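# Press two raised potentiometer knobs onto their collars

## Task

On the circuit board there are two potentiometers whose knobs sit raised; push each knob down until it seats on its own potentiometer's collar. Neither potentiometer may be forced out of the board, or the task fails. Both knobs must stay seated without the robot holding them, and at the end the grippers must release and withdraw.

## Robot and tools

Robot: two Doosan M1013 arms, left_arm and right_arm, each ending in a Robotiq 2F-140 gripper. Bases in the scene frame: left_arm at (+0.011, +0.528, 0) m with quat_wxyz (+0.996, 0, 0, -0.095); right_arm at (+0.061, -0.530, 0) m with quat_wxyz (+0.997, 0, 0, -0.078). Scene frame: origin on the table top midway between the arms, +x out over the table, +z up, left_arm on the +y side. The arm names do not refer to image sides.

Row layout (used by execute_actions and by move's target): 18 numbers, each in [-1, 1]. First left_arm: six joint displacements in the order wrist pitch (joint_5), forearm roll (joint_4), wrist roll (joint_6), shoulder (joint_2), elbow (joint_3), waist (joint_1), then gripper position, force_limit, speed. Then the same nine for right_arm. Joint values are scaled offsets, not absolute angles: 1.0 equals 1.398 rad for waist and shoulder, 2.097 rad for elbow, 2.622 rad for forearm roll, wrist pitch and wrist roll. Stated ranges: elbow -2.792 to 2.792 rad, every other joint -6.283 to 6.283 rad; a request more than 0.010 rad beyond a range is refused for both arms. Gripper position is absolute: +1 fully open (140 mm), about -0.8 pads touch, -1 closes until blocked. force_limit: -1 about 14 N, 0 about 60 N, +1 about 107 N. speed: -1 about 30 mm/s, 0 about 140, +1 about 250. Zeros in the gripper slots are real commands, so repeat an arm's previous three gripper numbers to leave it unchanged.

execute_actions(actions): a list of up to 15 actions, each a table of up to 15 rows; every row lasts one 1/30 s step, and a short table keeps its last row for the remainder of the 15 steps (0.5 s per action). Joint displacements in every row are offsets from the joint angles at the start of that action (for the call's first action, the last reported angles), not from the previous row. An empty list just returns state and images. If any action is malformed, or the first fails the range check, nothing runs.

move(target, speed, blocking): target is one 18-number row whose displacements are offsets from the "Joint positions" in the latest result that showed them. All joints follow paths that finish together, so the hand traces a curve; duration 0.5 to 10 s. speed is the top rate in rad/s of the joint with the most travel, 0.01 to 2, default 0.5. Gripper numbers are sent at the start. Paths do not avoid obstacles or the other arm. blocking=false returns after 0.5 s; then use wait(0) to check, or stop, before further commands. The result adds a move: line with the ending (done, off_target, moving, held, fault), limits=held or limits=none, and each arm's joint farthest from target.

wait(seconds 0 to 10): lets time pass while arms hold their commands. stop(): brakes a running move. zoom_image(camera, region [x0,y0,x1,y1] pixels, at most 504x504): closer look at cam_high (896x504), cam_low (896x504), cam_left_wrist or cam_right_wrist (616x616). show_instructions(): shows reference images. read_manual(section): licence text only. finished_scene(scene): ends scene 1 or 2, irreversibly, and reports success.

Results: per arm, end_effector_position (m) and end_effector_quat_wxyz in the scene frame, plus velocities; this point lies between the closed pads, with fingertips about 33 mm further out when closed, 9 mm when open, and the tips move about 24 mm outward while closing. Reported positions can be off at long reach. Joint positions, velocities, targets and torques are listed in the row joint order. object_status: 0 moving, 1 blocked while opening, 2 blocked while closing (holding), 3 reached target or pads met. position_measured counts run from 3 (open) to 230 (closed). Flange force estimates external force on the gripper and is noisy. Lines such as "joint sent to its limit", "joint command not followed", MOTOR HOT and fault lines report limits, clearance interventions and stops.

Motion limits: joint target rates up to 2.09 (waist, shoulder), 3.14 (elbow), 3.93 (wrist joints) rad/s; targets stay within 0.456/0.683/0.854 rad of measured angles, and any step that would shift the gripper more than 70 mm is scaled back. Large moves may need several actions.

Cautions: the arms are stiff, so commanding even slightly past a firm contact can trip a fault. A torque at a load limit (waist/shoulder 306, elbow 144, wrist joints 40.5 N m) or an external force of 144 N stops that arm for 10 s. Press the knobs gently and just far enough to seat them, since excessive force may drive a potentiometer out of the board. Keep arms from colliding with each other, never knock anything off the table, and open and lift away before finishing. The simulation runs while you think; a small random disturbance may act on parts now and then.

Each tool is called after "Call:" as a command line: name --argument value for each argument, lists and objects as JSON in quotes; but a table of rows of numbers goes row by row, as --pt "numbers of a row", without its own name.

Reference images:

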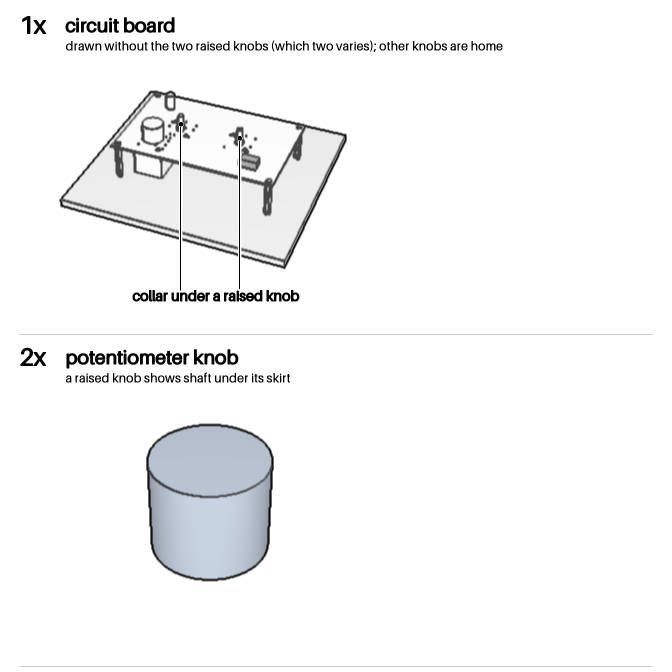

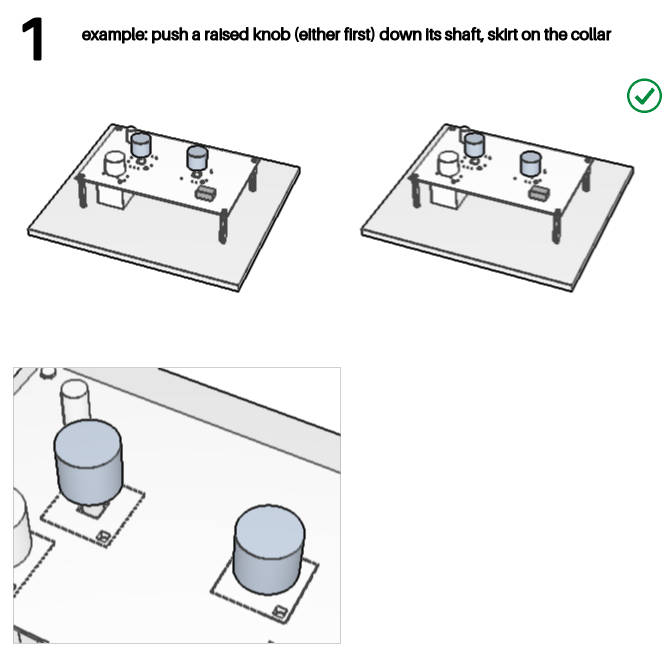

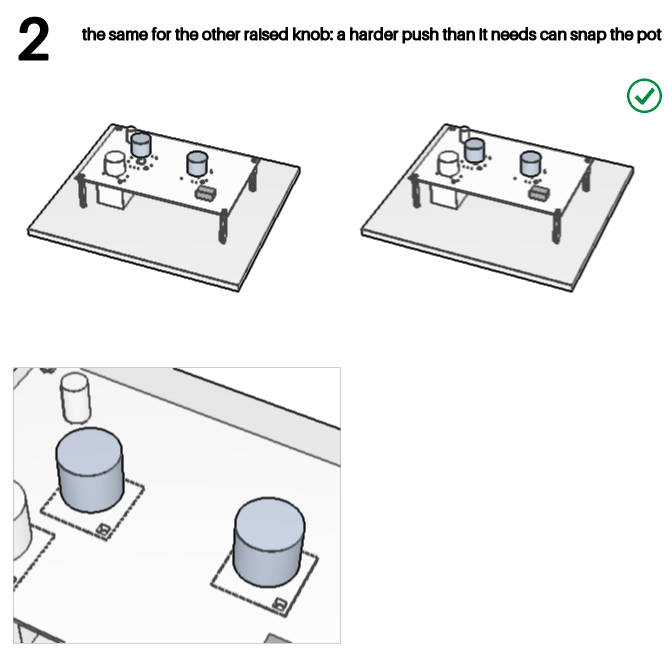

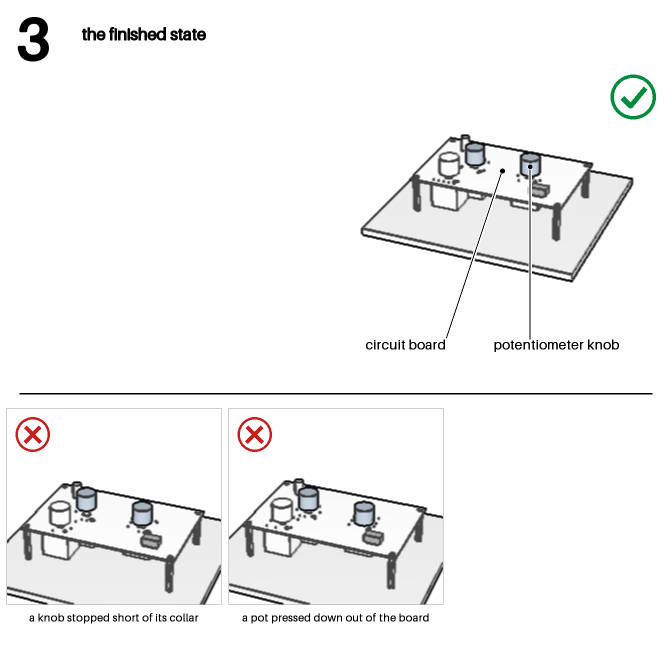

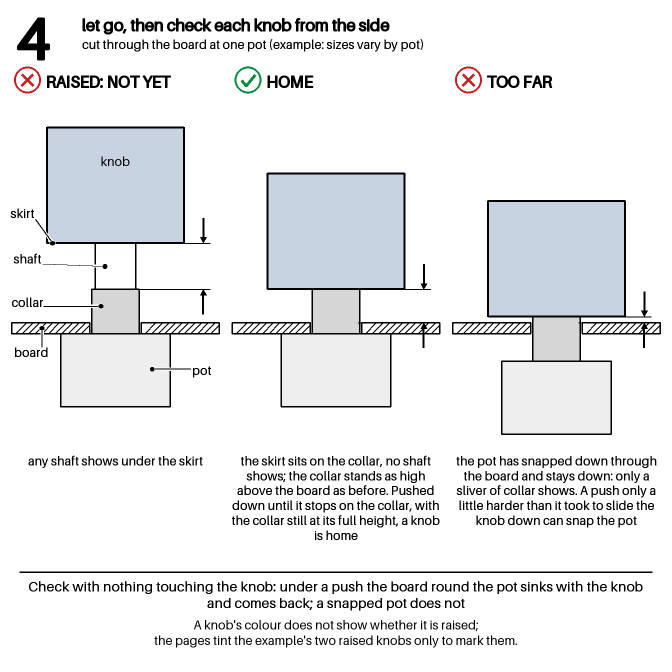

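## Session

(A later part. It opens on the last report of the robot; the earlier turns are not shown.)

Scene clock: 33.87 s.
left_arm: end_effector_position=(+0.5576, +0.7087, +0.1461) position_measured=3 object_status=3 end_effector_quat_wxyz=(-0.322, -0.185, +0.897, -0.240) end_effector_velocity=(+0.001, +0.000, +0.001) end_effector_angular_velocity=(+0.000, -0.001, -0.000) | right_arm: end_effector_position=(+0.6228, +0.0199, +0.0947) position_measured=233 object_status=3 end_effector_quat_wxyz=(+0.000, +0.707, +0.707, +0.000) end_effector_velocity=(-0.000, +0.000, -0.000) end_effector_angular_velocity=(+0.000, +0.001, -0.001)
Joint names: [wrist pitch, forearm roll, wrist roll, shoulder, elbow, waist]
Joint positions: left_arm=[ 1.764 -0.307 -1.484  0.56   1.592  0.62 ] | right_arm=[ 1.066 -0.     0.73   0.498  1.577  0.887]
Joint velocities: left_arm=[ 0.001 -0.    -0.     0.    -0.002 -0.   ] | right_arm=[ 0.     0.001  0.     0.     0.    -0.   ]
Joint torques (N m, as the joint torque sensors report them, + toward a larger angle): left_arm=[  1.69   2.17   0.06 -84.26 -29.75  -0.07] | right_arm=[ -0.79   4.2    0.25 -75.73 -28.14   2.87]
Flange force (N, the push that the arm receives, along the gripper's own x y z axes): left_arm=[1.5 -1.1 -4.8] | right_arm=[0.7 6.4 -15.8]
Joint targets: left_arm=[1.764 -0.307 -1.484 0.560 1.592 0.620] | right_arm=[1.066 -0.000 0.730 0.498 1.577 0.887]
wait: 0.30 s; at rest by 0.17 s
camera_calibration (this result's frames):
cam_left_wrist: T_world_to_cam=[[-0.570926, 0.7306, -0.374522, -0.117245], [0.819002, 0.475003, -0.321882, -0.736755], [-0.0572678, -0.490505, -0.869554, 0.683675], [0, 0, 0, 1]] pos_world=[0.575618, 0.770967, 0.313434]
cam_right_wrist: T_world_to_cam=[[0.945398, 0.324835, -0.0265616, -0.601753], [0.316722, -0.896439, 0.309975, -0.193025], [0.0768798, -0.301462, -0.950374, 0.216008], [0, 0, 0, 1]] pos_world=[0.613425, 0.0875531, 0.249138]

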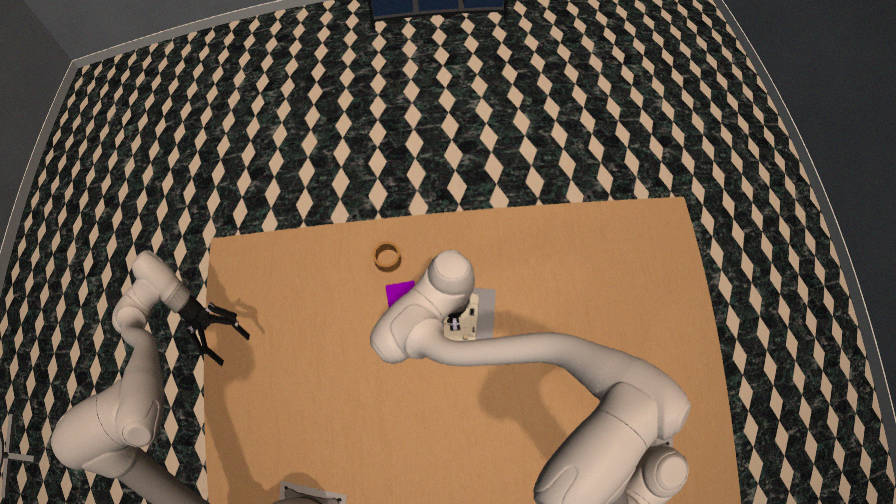

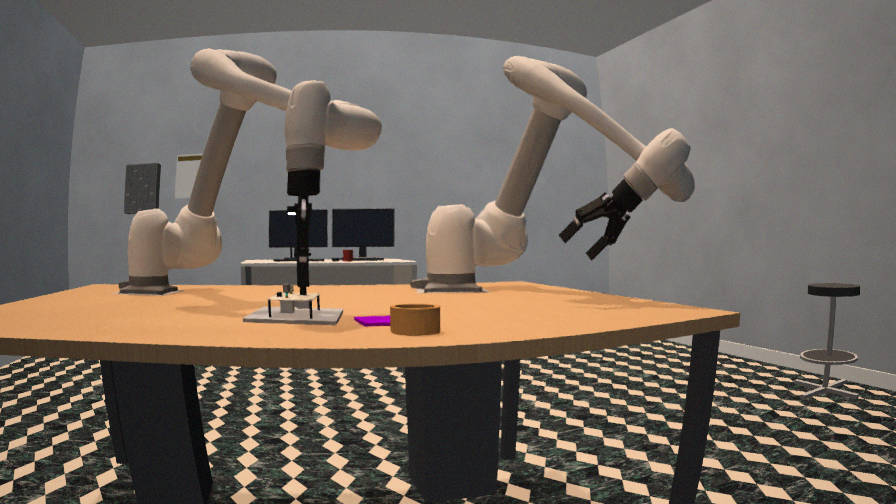

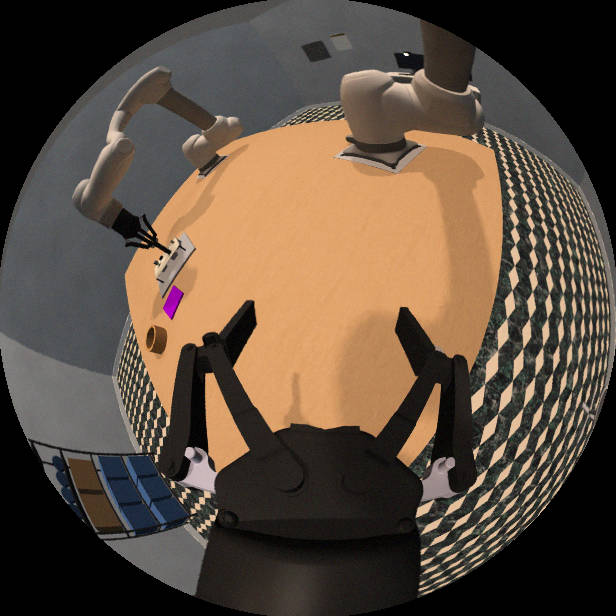

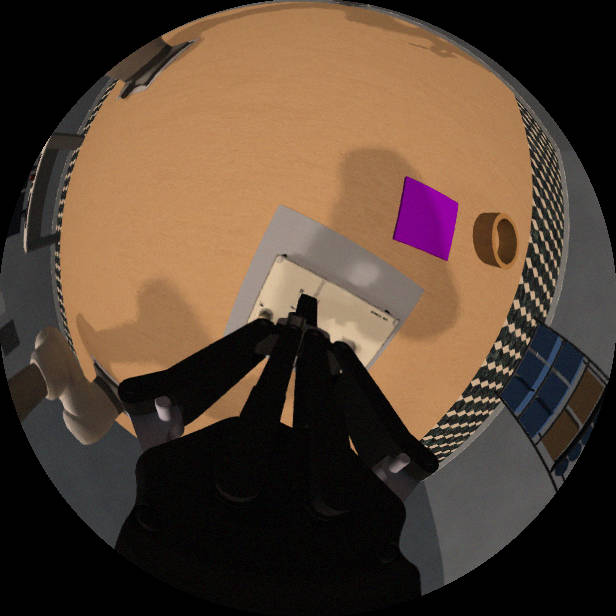

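Call:
move --target '[0,0,0,0,0,0,1,0,0, -0.00009,0,0,0.000081,0.0000585,0,-1,0,1]' --speed 0.01

Call:
wait --seconds 0.3

Call:
wait --seconds 0.3

Scene clock: 34.83 s.
left_arm: end_effector_position=(+0.5576, +0.7087, +0.1461) position_measured=3 object_status=3 end_effector_quat_wxyz=(-0.322, -0.185, +0.897, -0.240) end_effector_velocity=(+0.001, +0.000, +0.000) end_effector_angular_velocity=(+0.001, -0.002, -0.000) | right_arm: end_effector_position=(+0.6228, +0.0199, +0.0945) position_measured=233 object_status=3 end_effector_quat_wxyz=(+0.000, +0.707, +0.707, +0.000) end_effector_velocity=(-0.000, +0.001, +0.000) end_effector_angular_velocity=(+0.001, +0.001, -0.002)
Joint names: [wrist pitch, forearm roll, wrist roll, shoulder, elbow, waist]
Joint positions: left_arm=[ 1.764 -0.307 -1.484  0.56   1.592  0.62 ] | right_arm=[ 1.066 -0.     0.73   0.498  1.578  0.887]
Joint velocities: left_arm=[ 0.     0.     0.     0.    -0.002 -0.   ] | right_arm=[ 0.     0.002  0.001 -0.    -0.001 -0.   ]
Joint torques (N m, as the joint torque sensors report them, + toward a larger angle): left_arm=[  1.75   2.37   0.13 -84.73 -29.26  -0.48] | right_arm=[ -0.83   4.15  -0.15 -76.35 -28.78   3.71]
Flange force (N, the push that the arm receives, along the gripper's own x y z axes): left_arm=[0.4 -0.7 -5.9] | right_arm=[-0.1 6.4 -15.0]
Joint targets: left_arm=[1.764 -0.307 -1.484 0.560 1.592 0.620] | right_arm=[1.066 -0.000 0.730 0.498 1.578 0.887]
move: done; limits=none; left_arm: farthest joint: the waist, 0.000 radians from its target (0.000 radians at the start); right_arm: farthest joint: the waist, 0.000 radians from its target (0.000 radians at the start)
camera_calibration (this result's frames):
cam_left_wrist: T_world_to_cam=[[-0.570926, 0.7306, -0.374522, -0.117245], [0.819002, 0.475003, -0.321882, -0.736755], [-0.0572678, -0.490505, -0.869554, 0.683675], [0, 0, 0, 1]] pos_world=[0.575618, 0.770967, 0.313434]
cam_right_wrist: T_world_to_cam=[[0.945398, 0.324835, -0.0265616, -0.601755], [0.316722, -0.896439, 0.309975, -0.192981], [0.0768798, -0.301462, -0.950374, 0.215868], [0, 0, 0, 1]] pos_world=[0.613423, 0.0875518, 0.24899]

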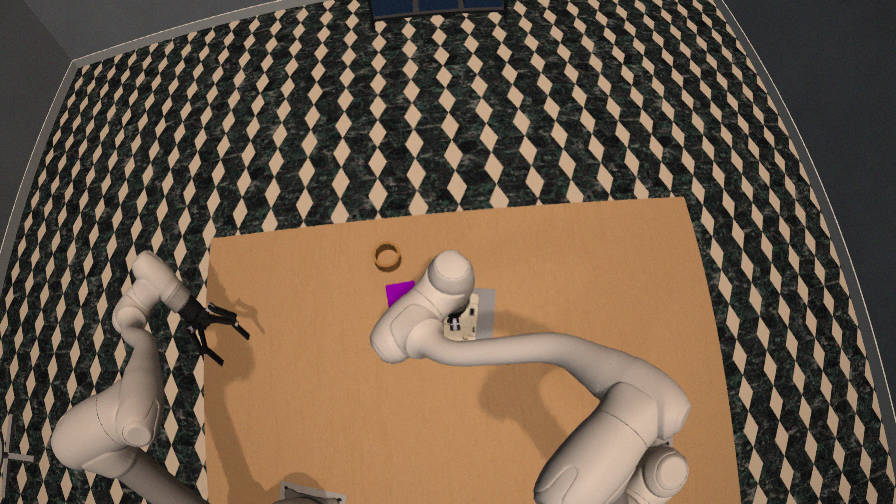

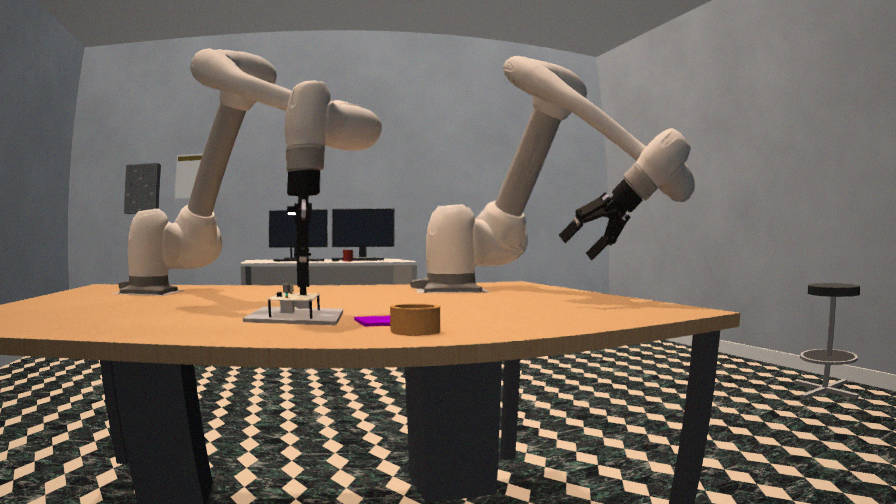

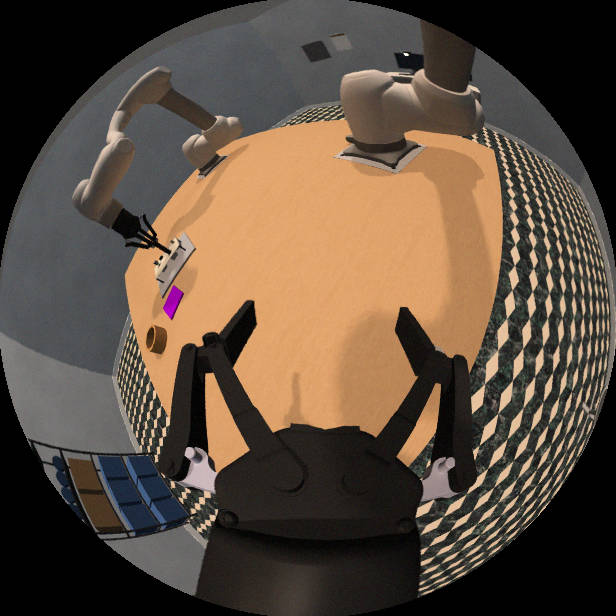

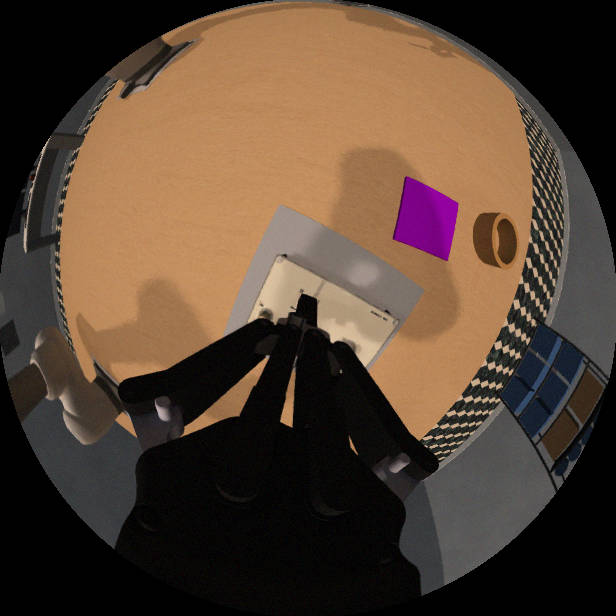

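Scene clock: 35.13 s.
left_arm: end_effector_position=(+0.5576, +0.7087, +0.1461) position_measured=3 object_status=3 end_effector_quat_wxyz=(-0.322, -0.185, +0.897, -0.240) end_effector_velocity=(-0.000, -0.000, -0.000) end_effector_angular_velocity=(-0.001, +0.002, -0.000) | right_arm: end_effector_position=(+0.6228, +0.0199, +0.0945) position_measured=233 object_status=3 end_effector_quat_wxyz=(+0.000, +0.707, +0.707, +0.000) end_effector_velocity=(-0.000, -0.000, +0.000) end_effector_angular_velocity=(+0.000, +0.000, -0.001)
Joint names: [wrist pitch, forearm roll, wrist roll, shoulder, elbow, waist]
Joint positions: left_arm=[ 1.764 -0.307 -1.484  0.56   1.592  0.62 ] | right_arm=[ 1.066 -0.     0.73   0.498  1.578  0.887]
Joint velocities: left_arm=[0.001 0.    0.    0.001 0.    0.   ] | right_arm=[ 0.  0.  0. -0.  0. -0.]
Joint torques (N m, as the joint torque sensors report them, + toward a larger angle): left_arm=[  1.65   2.27  -0.08 -85.2  -29.85  -0.69] | right_arm=[ -0.62   4.02  -0.03 -73.01 -29.67   3.42]
Flange force (N, the push that the arm receives, along the gripper's own x y z axes): left_arm=[0.0 0.3 -4.6] | right_arm=[-4.8 1.2 -16.5]
Joint targets: left_arm=[1.764 -0.307 -1.484 0.560 1.592 0.620] | right_arm=[1.066 -0.000 0.730 0.498 1.578 0.887]
wait: 0.30 s; at rest by 0.17 s
camera_calibration (this result's frames):
cam_left_wrist: T_world_to_cam=[[-0.570926, 0.7306, -0.374522, -0.117245], [0.819002, 0.475003, -0.321882, -0.736755], [-0.0572681, -0.490505, -0.869554, 0.683675], [0, 0, 0, 1]] pos_world=[0.575618, 0.770967, 0.313434]
cam_right_wrist: T_world_to_cam=[[0.945398, 0.324835, -0.0265616, -0.601755], [0.316722, -0.896439, 0.309975, -0.19298], [0.0768797, -0.301462, -0.950374, 0.215866], [0, 0, 0, 1]] pos_world=[0.613423, 0.0875518, 0.248989]

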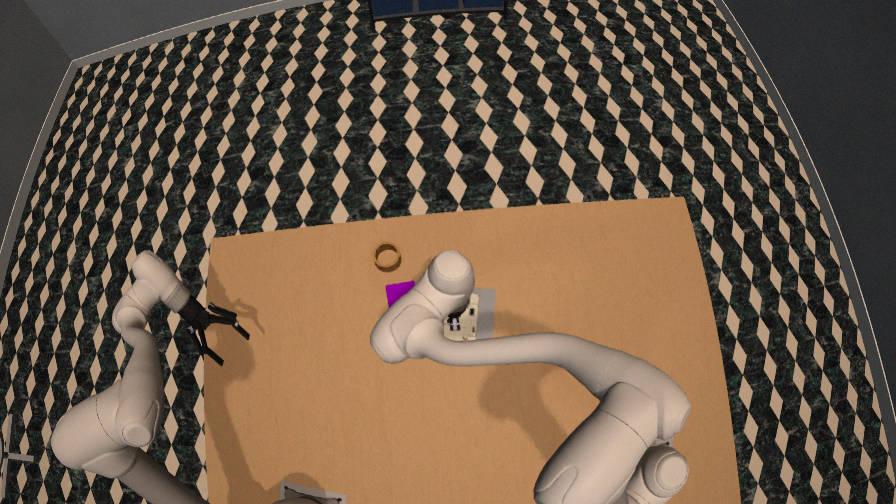

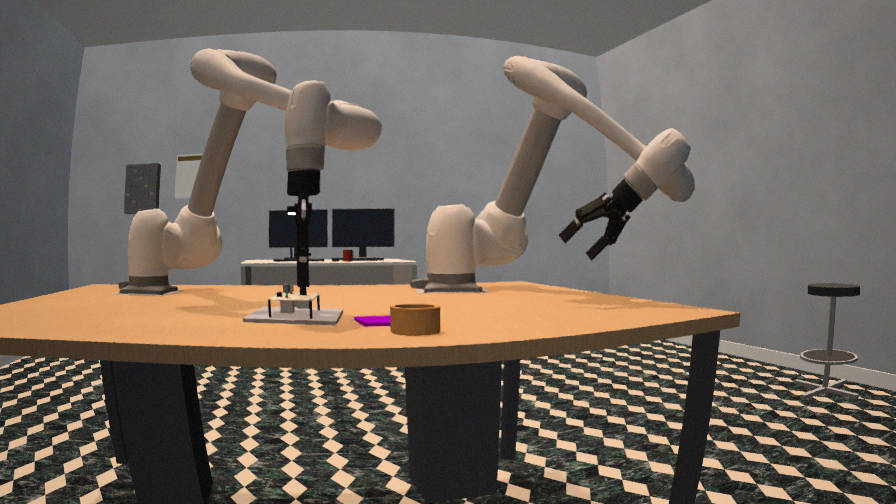

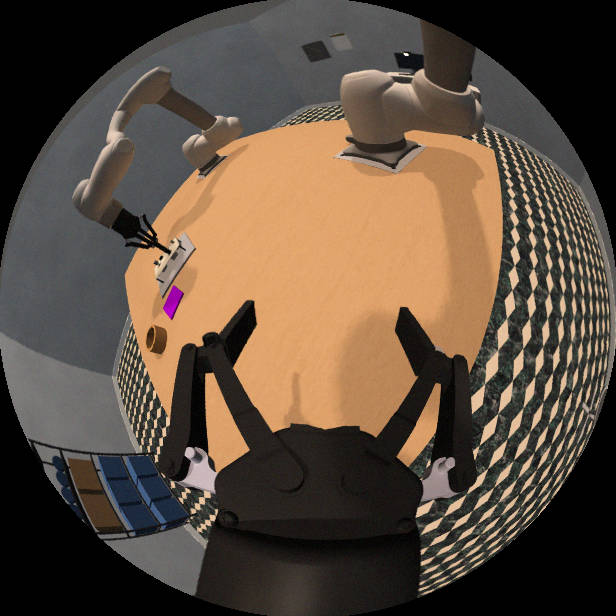

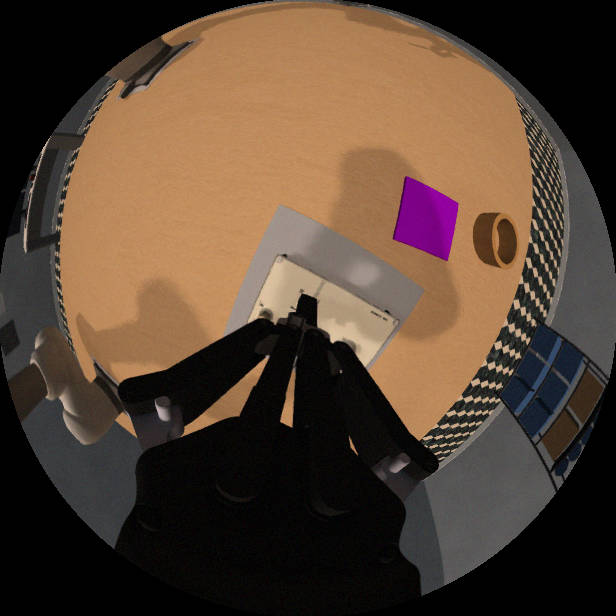

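Scene clock: 35.43 s.
left_arm: end_effector_position=(+0.5576, +0.7087, +0.1461) position_measured=3 object_status=3 end_effector_quat_wxyz=(-0.322, -0.185, +0.897, -0.240) end_effector_velocity=(+0.001, +0.000, +0.001) end_effector_angular_velocity=(+0.001, -0.002, -0.000) | right_arm: end_effector_position=(+0.6228, +0.0199, +0.0945) position_measured=233 object_status=3 end_effector_quat_wxyz=(+0.000, +0.707, +0.707, +0.000) end_effector_velocity=(+0.000, +0.000, +0.000) end_effector_angular_velocity=(+0.001, -0.000, +0.000)
Joint names: [wrist pitch, forearm roll, wrist roll, shoulder, elbow, waist]
Joint positions: left_arm=[ 1.764 -0.307 -1.484  0.56   1.592  0.62 ] | right_arm=[ 1.066 -0.     0.73   0.498  1.578  0.887]
Joint velocities: left_arm=[-0.    -0.     0.    -0.001 -0.001 -0.   ] | right_arm=[-0.001  0.001 -0.001 -0.    -0.     0.   ]
Joint torques (N m, as the joint torque sensors report them, + toward a larger angle): left_arm=[  1.69   2.24  -0.06 -84.84 -29.53  -1.2 ] | right_arm=[ -0.72   3.91  -0.31 -76.81 -29.2    4.52]
Flange force (N, the push that the arm receives, along the gripper's own x y z axes): left_arm=[0.9 0.2 -5.4] | right_arm=[-1.0 6.6 -14.0]
Joint targets: left_arm=[1.764 -0.307 -1.484 0.560 1.592 0.620] | right_arm=[1.066 -0.000 0.730 0.498 1.578 0.887]
wait: 0.30 s; at rest by 0.17 s
camera_calibration (this result's frames):
cam_left_wrist: T_world_to_cam=[[-0.570926, 0.7306, -0.374523, -0.117245], [0.819002, 0.475003, -0.321882, -0.736755], [-0.0572677, -0.490506, -0.869554, 0.683675], [0, 0, 0, 1]] pos_world=[0.575618, 0.770967, 0.313434]
cam_right_wrist: T_world_to_cam=[[0.945398, 0.324835, -0.026562, -0.601755], [0.316722, -0.896439, 0.309975, -0.19298], [0.0768795, -0.301462, -0.950374, 0.215866], [0, 0, 0, 1]] pos_world=[0.613423, 0.0875517, 0.248989]

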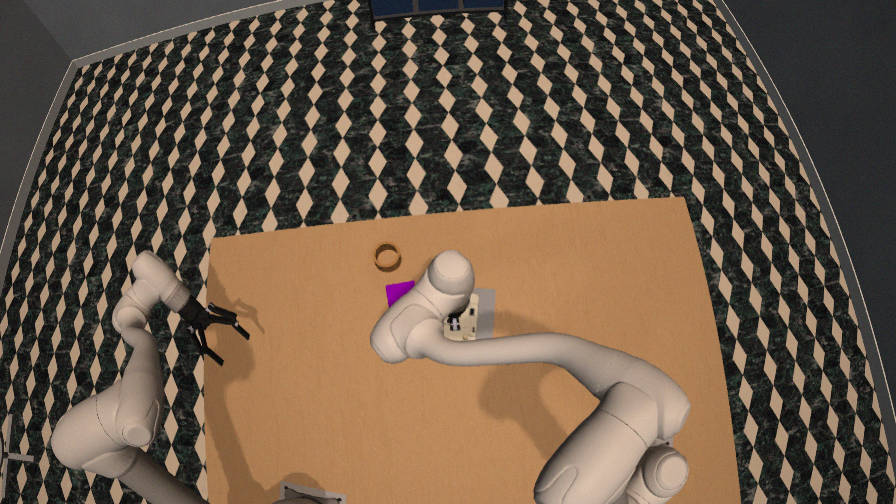

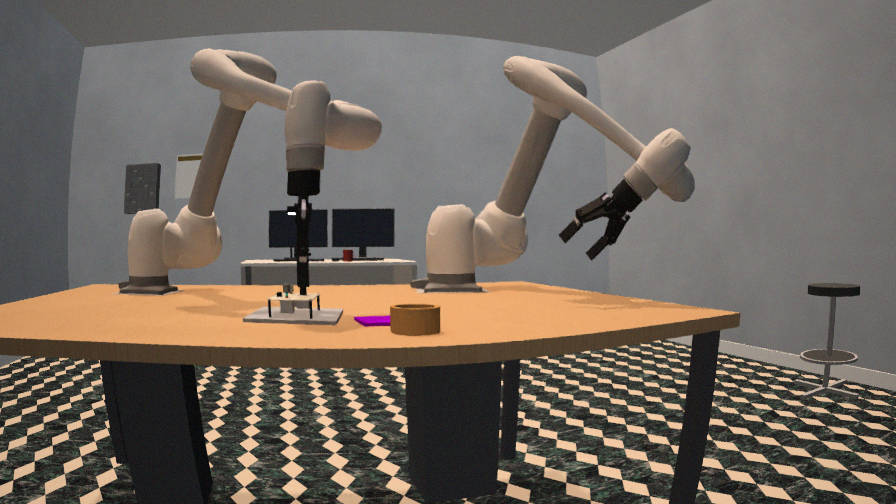

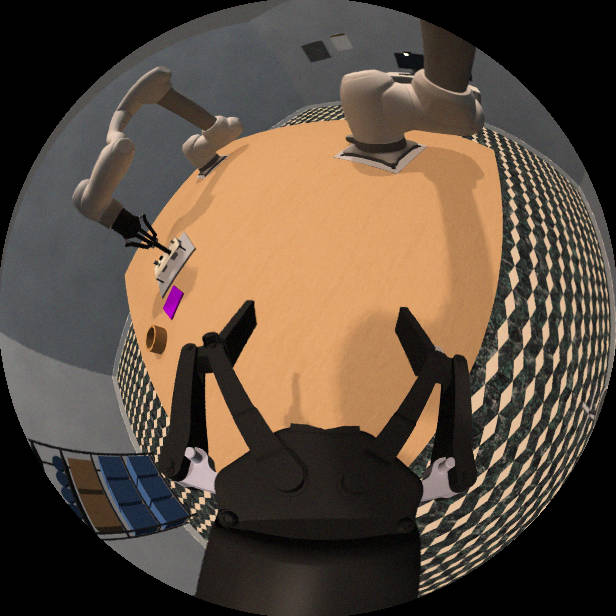

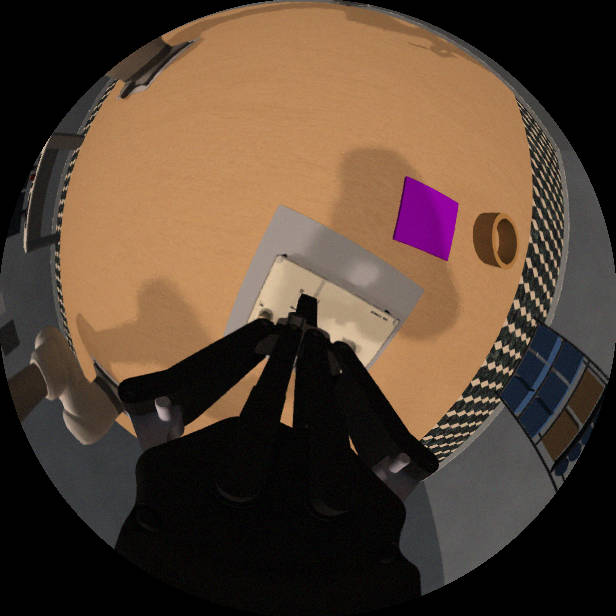

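Call:
move --target '[0,0,0,0,0,0,1,0,0, 0.0018,0,0,-0.001625,-0.001173,0,-1,0,1]' --speed 0.02

Call:
zoom_image --camera "cam_low" --region '[282, 280, 312, 300]'

Call:
zoom_image --camera "cam_left_wrist" --region '[150, 235, 180, 265]'

Scene clock: 36.47 s.
left_arm: end_effector_position=(+0.5576, +0.7087, +0.1461) position_measured=3 object_status=3 end_effector_quat_wxyz=(-0.322, -0.185, +0.897, -0.240) end_effector_velocity=(-0.000, -0.001, +0.000) end_effector_angular_velocity=(-0.001, +0.001, -0.001) | right_arm: end_effector_position=(+0.6228, +0.0199, +0.0974) position_measured=233 object_status=3 end_effector_quat_wxyz=(+0.000, +0.707, +0.707, +0.000) end_effector_velocity=(+0.000, +0.000, +0.001) end_effector_angular_velocity=(+0.001, -0.001, +0.000)
Joint names: [wrist pitch, forearm roll, wrist roll, shoulder, elbow, waist]
Joint positions: left_arm=[ 1.764 -0.307 -1.484  0.56   1.592  0.62 ] | right_arm=[ 1.071 -0.     0.73   0.496  1.575  0.887]
Joint velocities: left_arm=[ 0.001 -0.    -0.    -0.     0.    -0.001] | right_arm=[ 0.     0.    -0.    -0.001 -0.     0.   ]
Joint torques (N m, as the joint torque sensors report them, + toward a larger angle): left_arm=[  1.8    2.39  -0.05 -84.11 -29.83  -0.72] | right_arm=[ -0.07   4.37   0.19 -87.2  -34.71   3.05]
Flange force (N, the push that the arm receives, along the gripper's own x y z axes): left_arm=[2.0 -0.5 -4.2] | right_arm=[1.3 7.2 -0.5]
Joint targets: left_arm=[1.764 -0.307 -1.484 0.560 1.592 0.620] | right_arm=[1.071 -0.000 0.730 0.496 1.575 0.887]
move: done; limits=none; left_arm: farthest joint: the waist, 0.000 radians from its target (0.000 radians at the start); right_arm: farthest joint: the waist, 0.000 radians from its target (0.000 radians at the start)
camera_calibration (this result's frames):
cam_left_wrist: T_world_to_cam=[[-0.570926, 0.7306, -0.374522, -0.117245], [0.819002, 0.475003, -0.321882, -0.736755], [-0.057268, -0.490506, -0.869554, 0.683675], [0, 0, 0, 1]] pos_world=[0.575618, 0.770967, 0.313434]
cam_right_wrist: T_world_to_cam=[[0.945396, 0.324833, -0.0266467, -0.601673], [0.316743, -0.89642, 0.310008, -0.193892], [0.0768144, -0.301521, -0.95036, 0.218657], [0, 0, 0, 1]] pos_world=[0.613437, 0.0875645, 0.251879]

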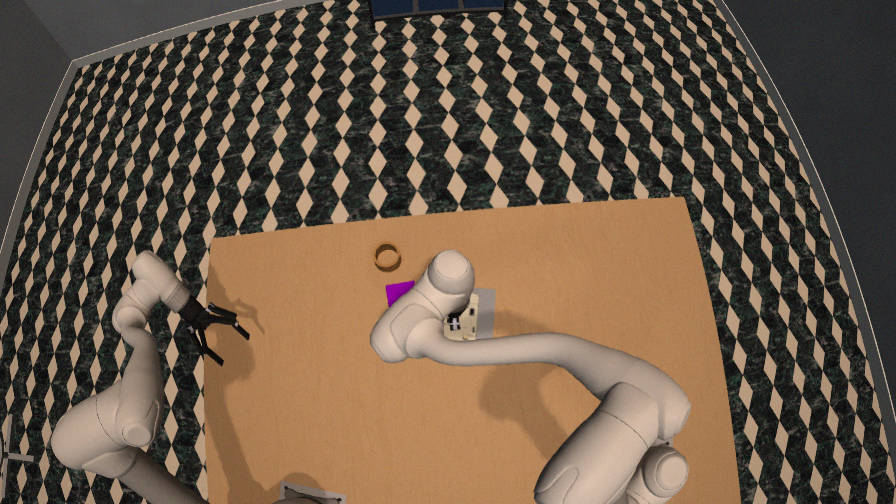

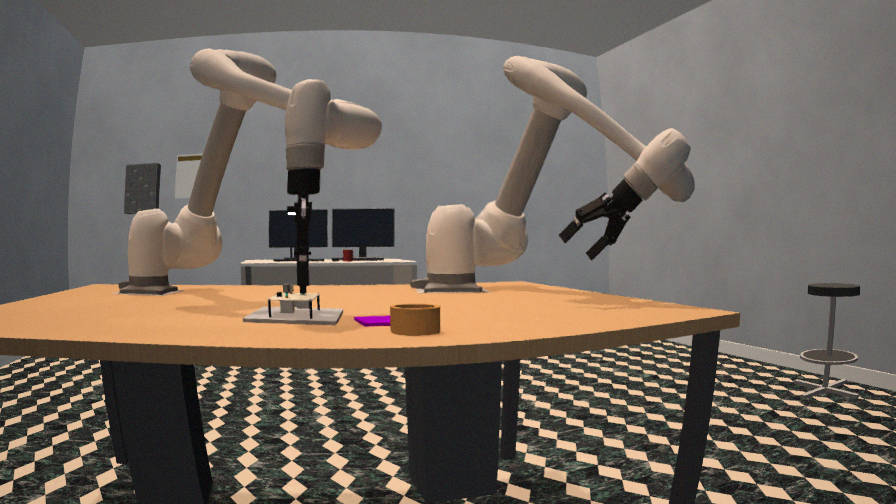

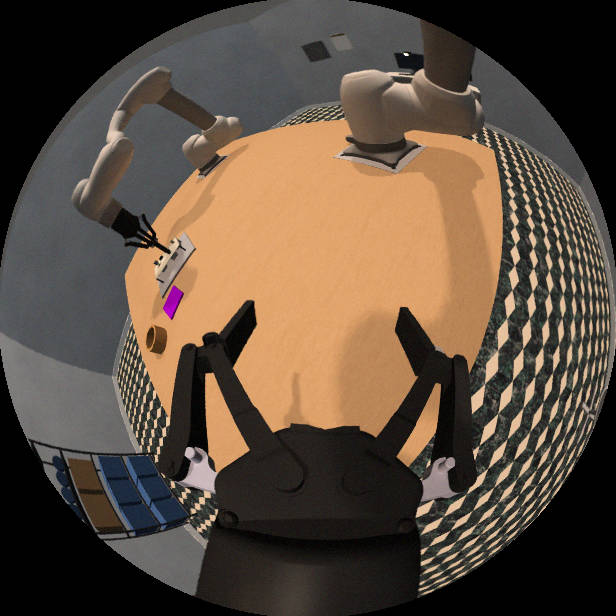

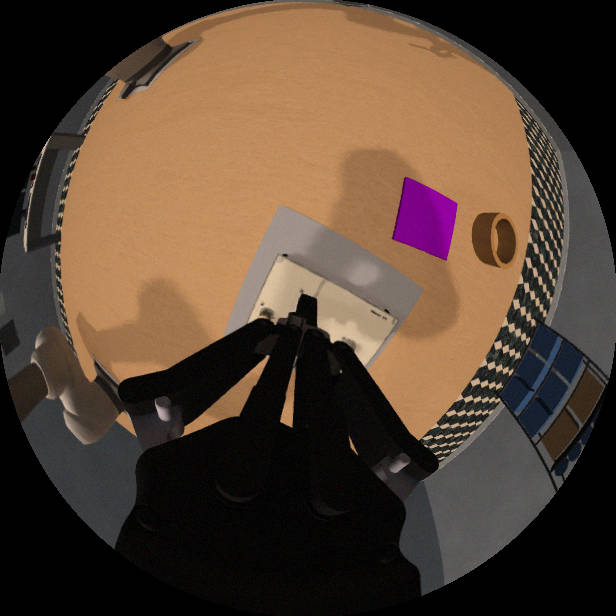

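Region (282, 280, 312, 300) of cam_low's 896x504 image, scaled by 16.800, with more detail than that image has.

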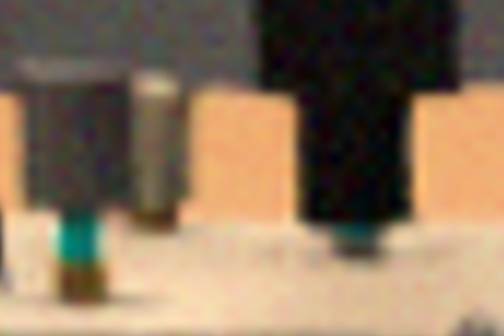

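Region (150, 235, 180, 265) of cam_left_wrist's 616x616 image, scaled by 16.800, with more detail than that image has.

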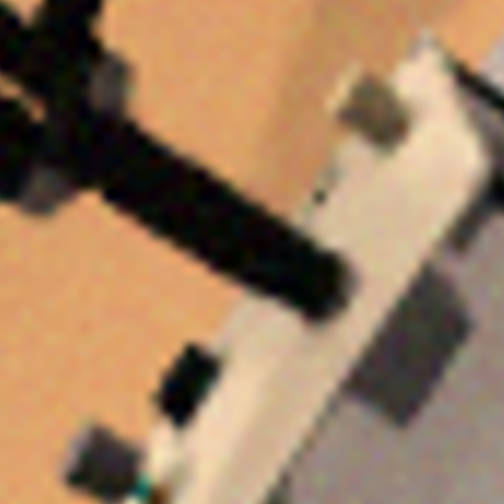

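Call:
move --target '[0,0,0,0,0,0,1,0,0, -0.0019248,0,0,0.0017328,0.0012512,0,-1,0,1]' --speed 0.01

Scene clock: 40.00 s.
left_arm: end_effector_position=(+0.5576, +0.7087, +0.1461) position_measured=3 object_status=3 end_effector_quat_wxyz=(-0.322, -0.185, +0.897, -0.240) end_effector_velocity=(-0.000, +0.000, +0.000) end_effector_angular_velocity=(-0.001, +0.001, +0.000) | right_arm: end_effector_position=(+0.6228, +0.0199, +0.0943) position_measured=233 object_status=3 end_effector_quat_wxyz=(+0.000, +0.707, +0.707, +0.000) end_effector_velocity=(+0.000, +0.000, -0.000) end_effector_angular_velocity=(-0.000, -0.000, +0.001)
Joint names: [wrist pitch, forearm roll, wrist roll, shoulder, elbow, waist]
Joint positions: left_arm=[ 1.764 -0.307 -1.484  0.56   1.592  0.62 ] | right_arm=[ 1.066 -0.     0.73   0.498  1.578  0.887]
Joint velocities: left_arm=[ 0.001 -0.     0.    -0.     0.     0.   ] | right_arm=[-0.001 -0.    -0.     0.     0.     0.   ]
Joint torques (N m, as the joint torque sensors report them, + toward a larger angle): left_arm=[  1.8    2.52   0.   -83.94 -29.95  -1.25] | right_arm=[ -0.51   3.97  -0.22 -74.17 -29.4    3.15]
Flange force (N, the push that the arm receives, along the gripper's own x y z axes): left_arm=[2.8 0.3 -4.6] | right_arm=[-2.9 2.4 -15.8]
Joint targets: left_arm=[1.764 -0.307 -1.484 0.560 1.592 0.620] | right_arm=[1.066 -0.000 0.730 0.498 1.578 0.887]
move: done; limits=none; left_arm: farthest joint: the waist, 0.000 radians from its target (0.000 radians at the start); right_arm: farthest joint: the waist, 0.000 radians from its target (0.000 radians at the start)
camera_calibration (this result's frames):
cam_left_wrist: T_world_to_cam=[[-0.570926, 0.7306, -0.374522, -0.117245], [0.819002, 0.475003, -0.321882, -0.736755], [-0.0572679, -0.490505, -0.869554, 0.683676], [0, 0, 0, 1]] pos_world=[0.575618, 0.770967, 0.313434]
cam_right_wrist: T_world_to_cam=[[0.945398, 0.324835, -0.0265624, -0.601758], [0.316722, -0.896439, 0.309975, -0.192917], [0.0768791, -0.301463, -0.950374, 0.215668], [0, 0, 0, 1]] pos_world=[0.613421, 0.0875498, 0.248781]

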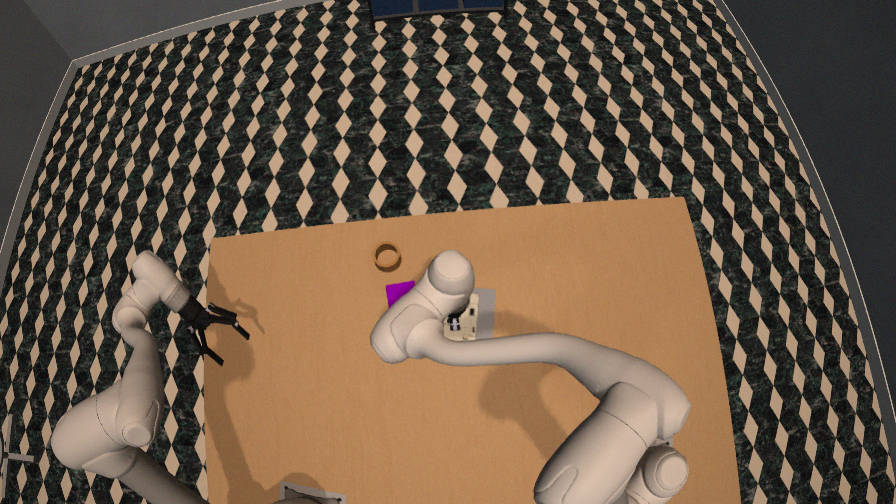

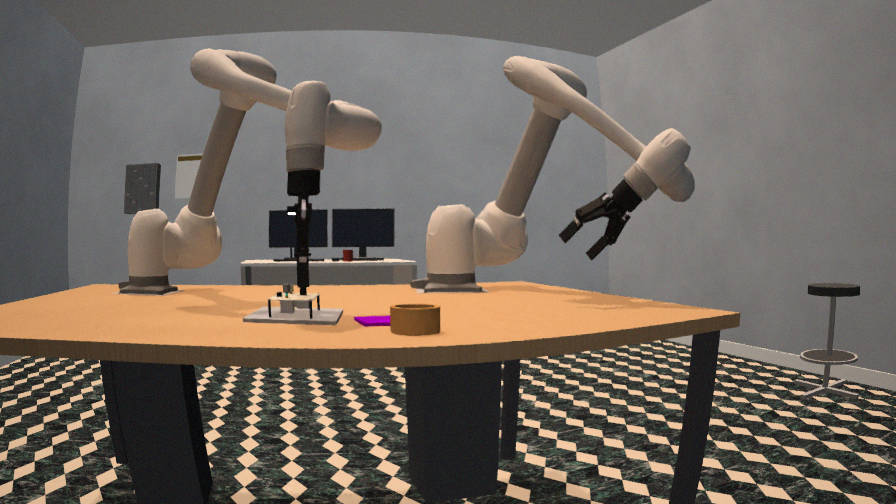

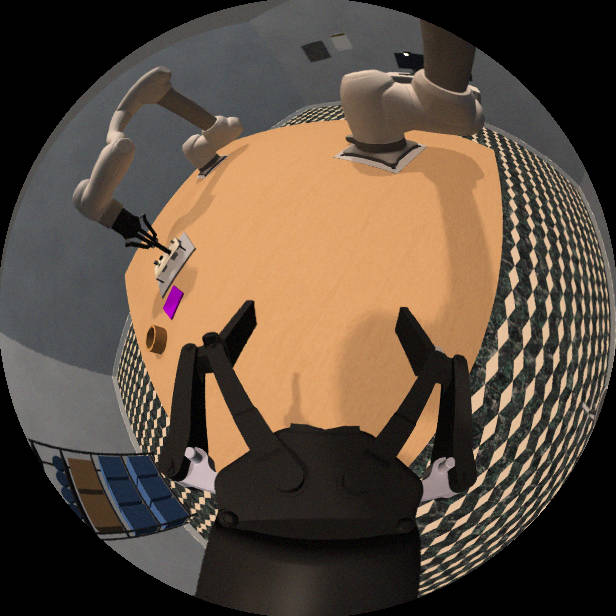

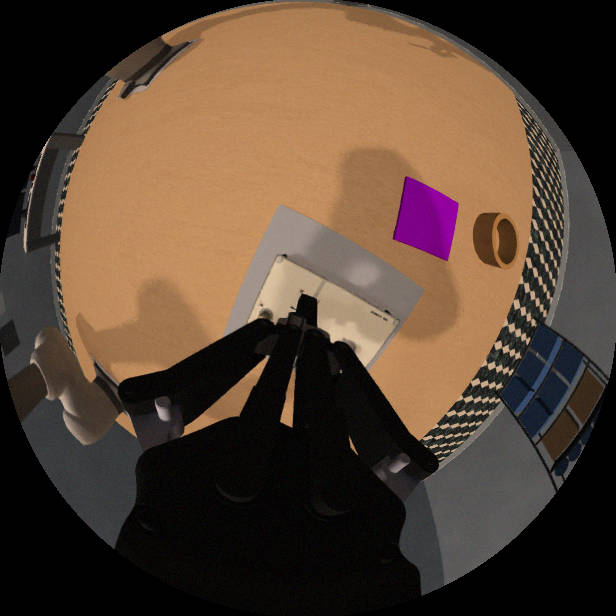

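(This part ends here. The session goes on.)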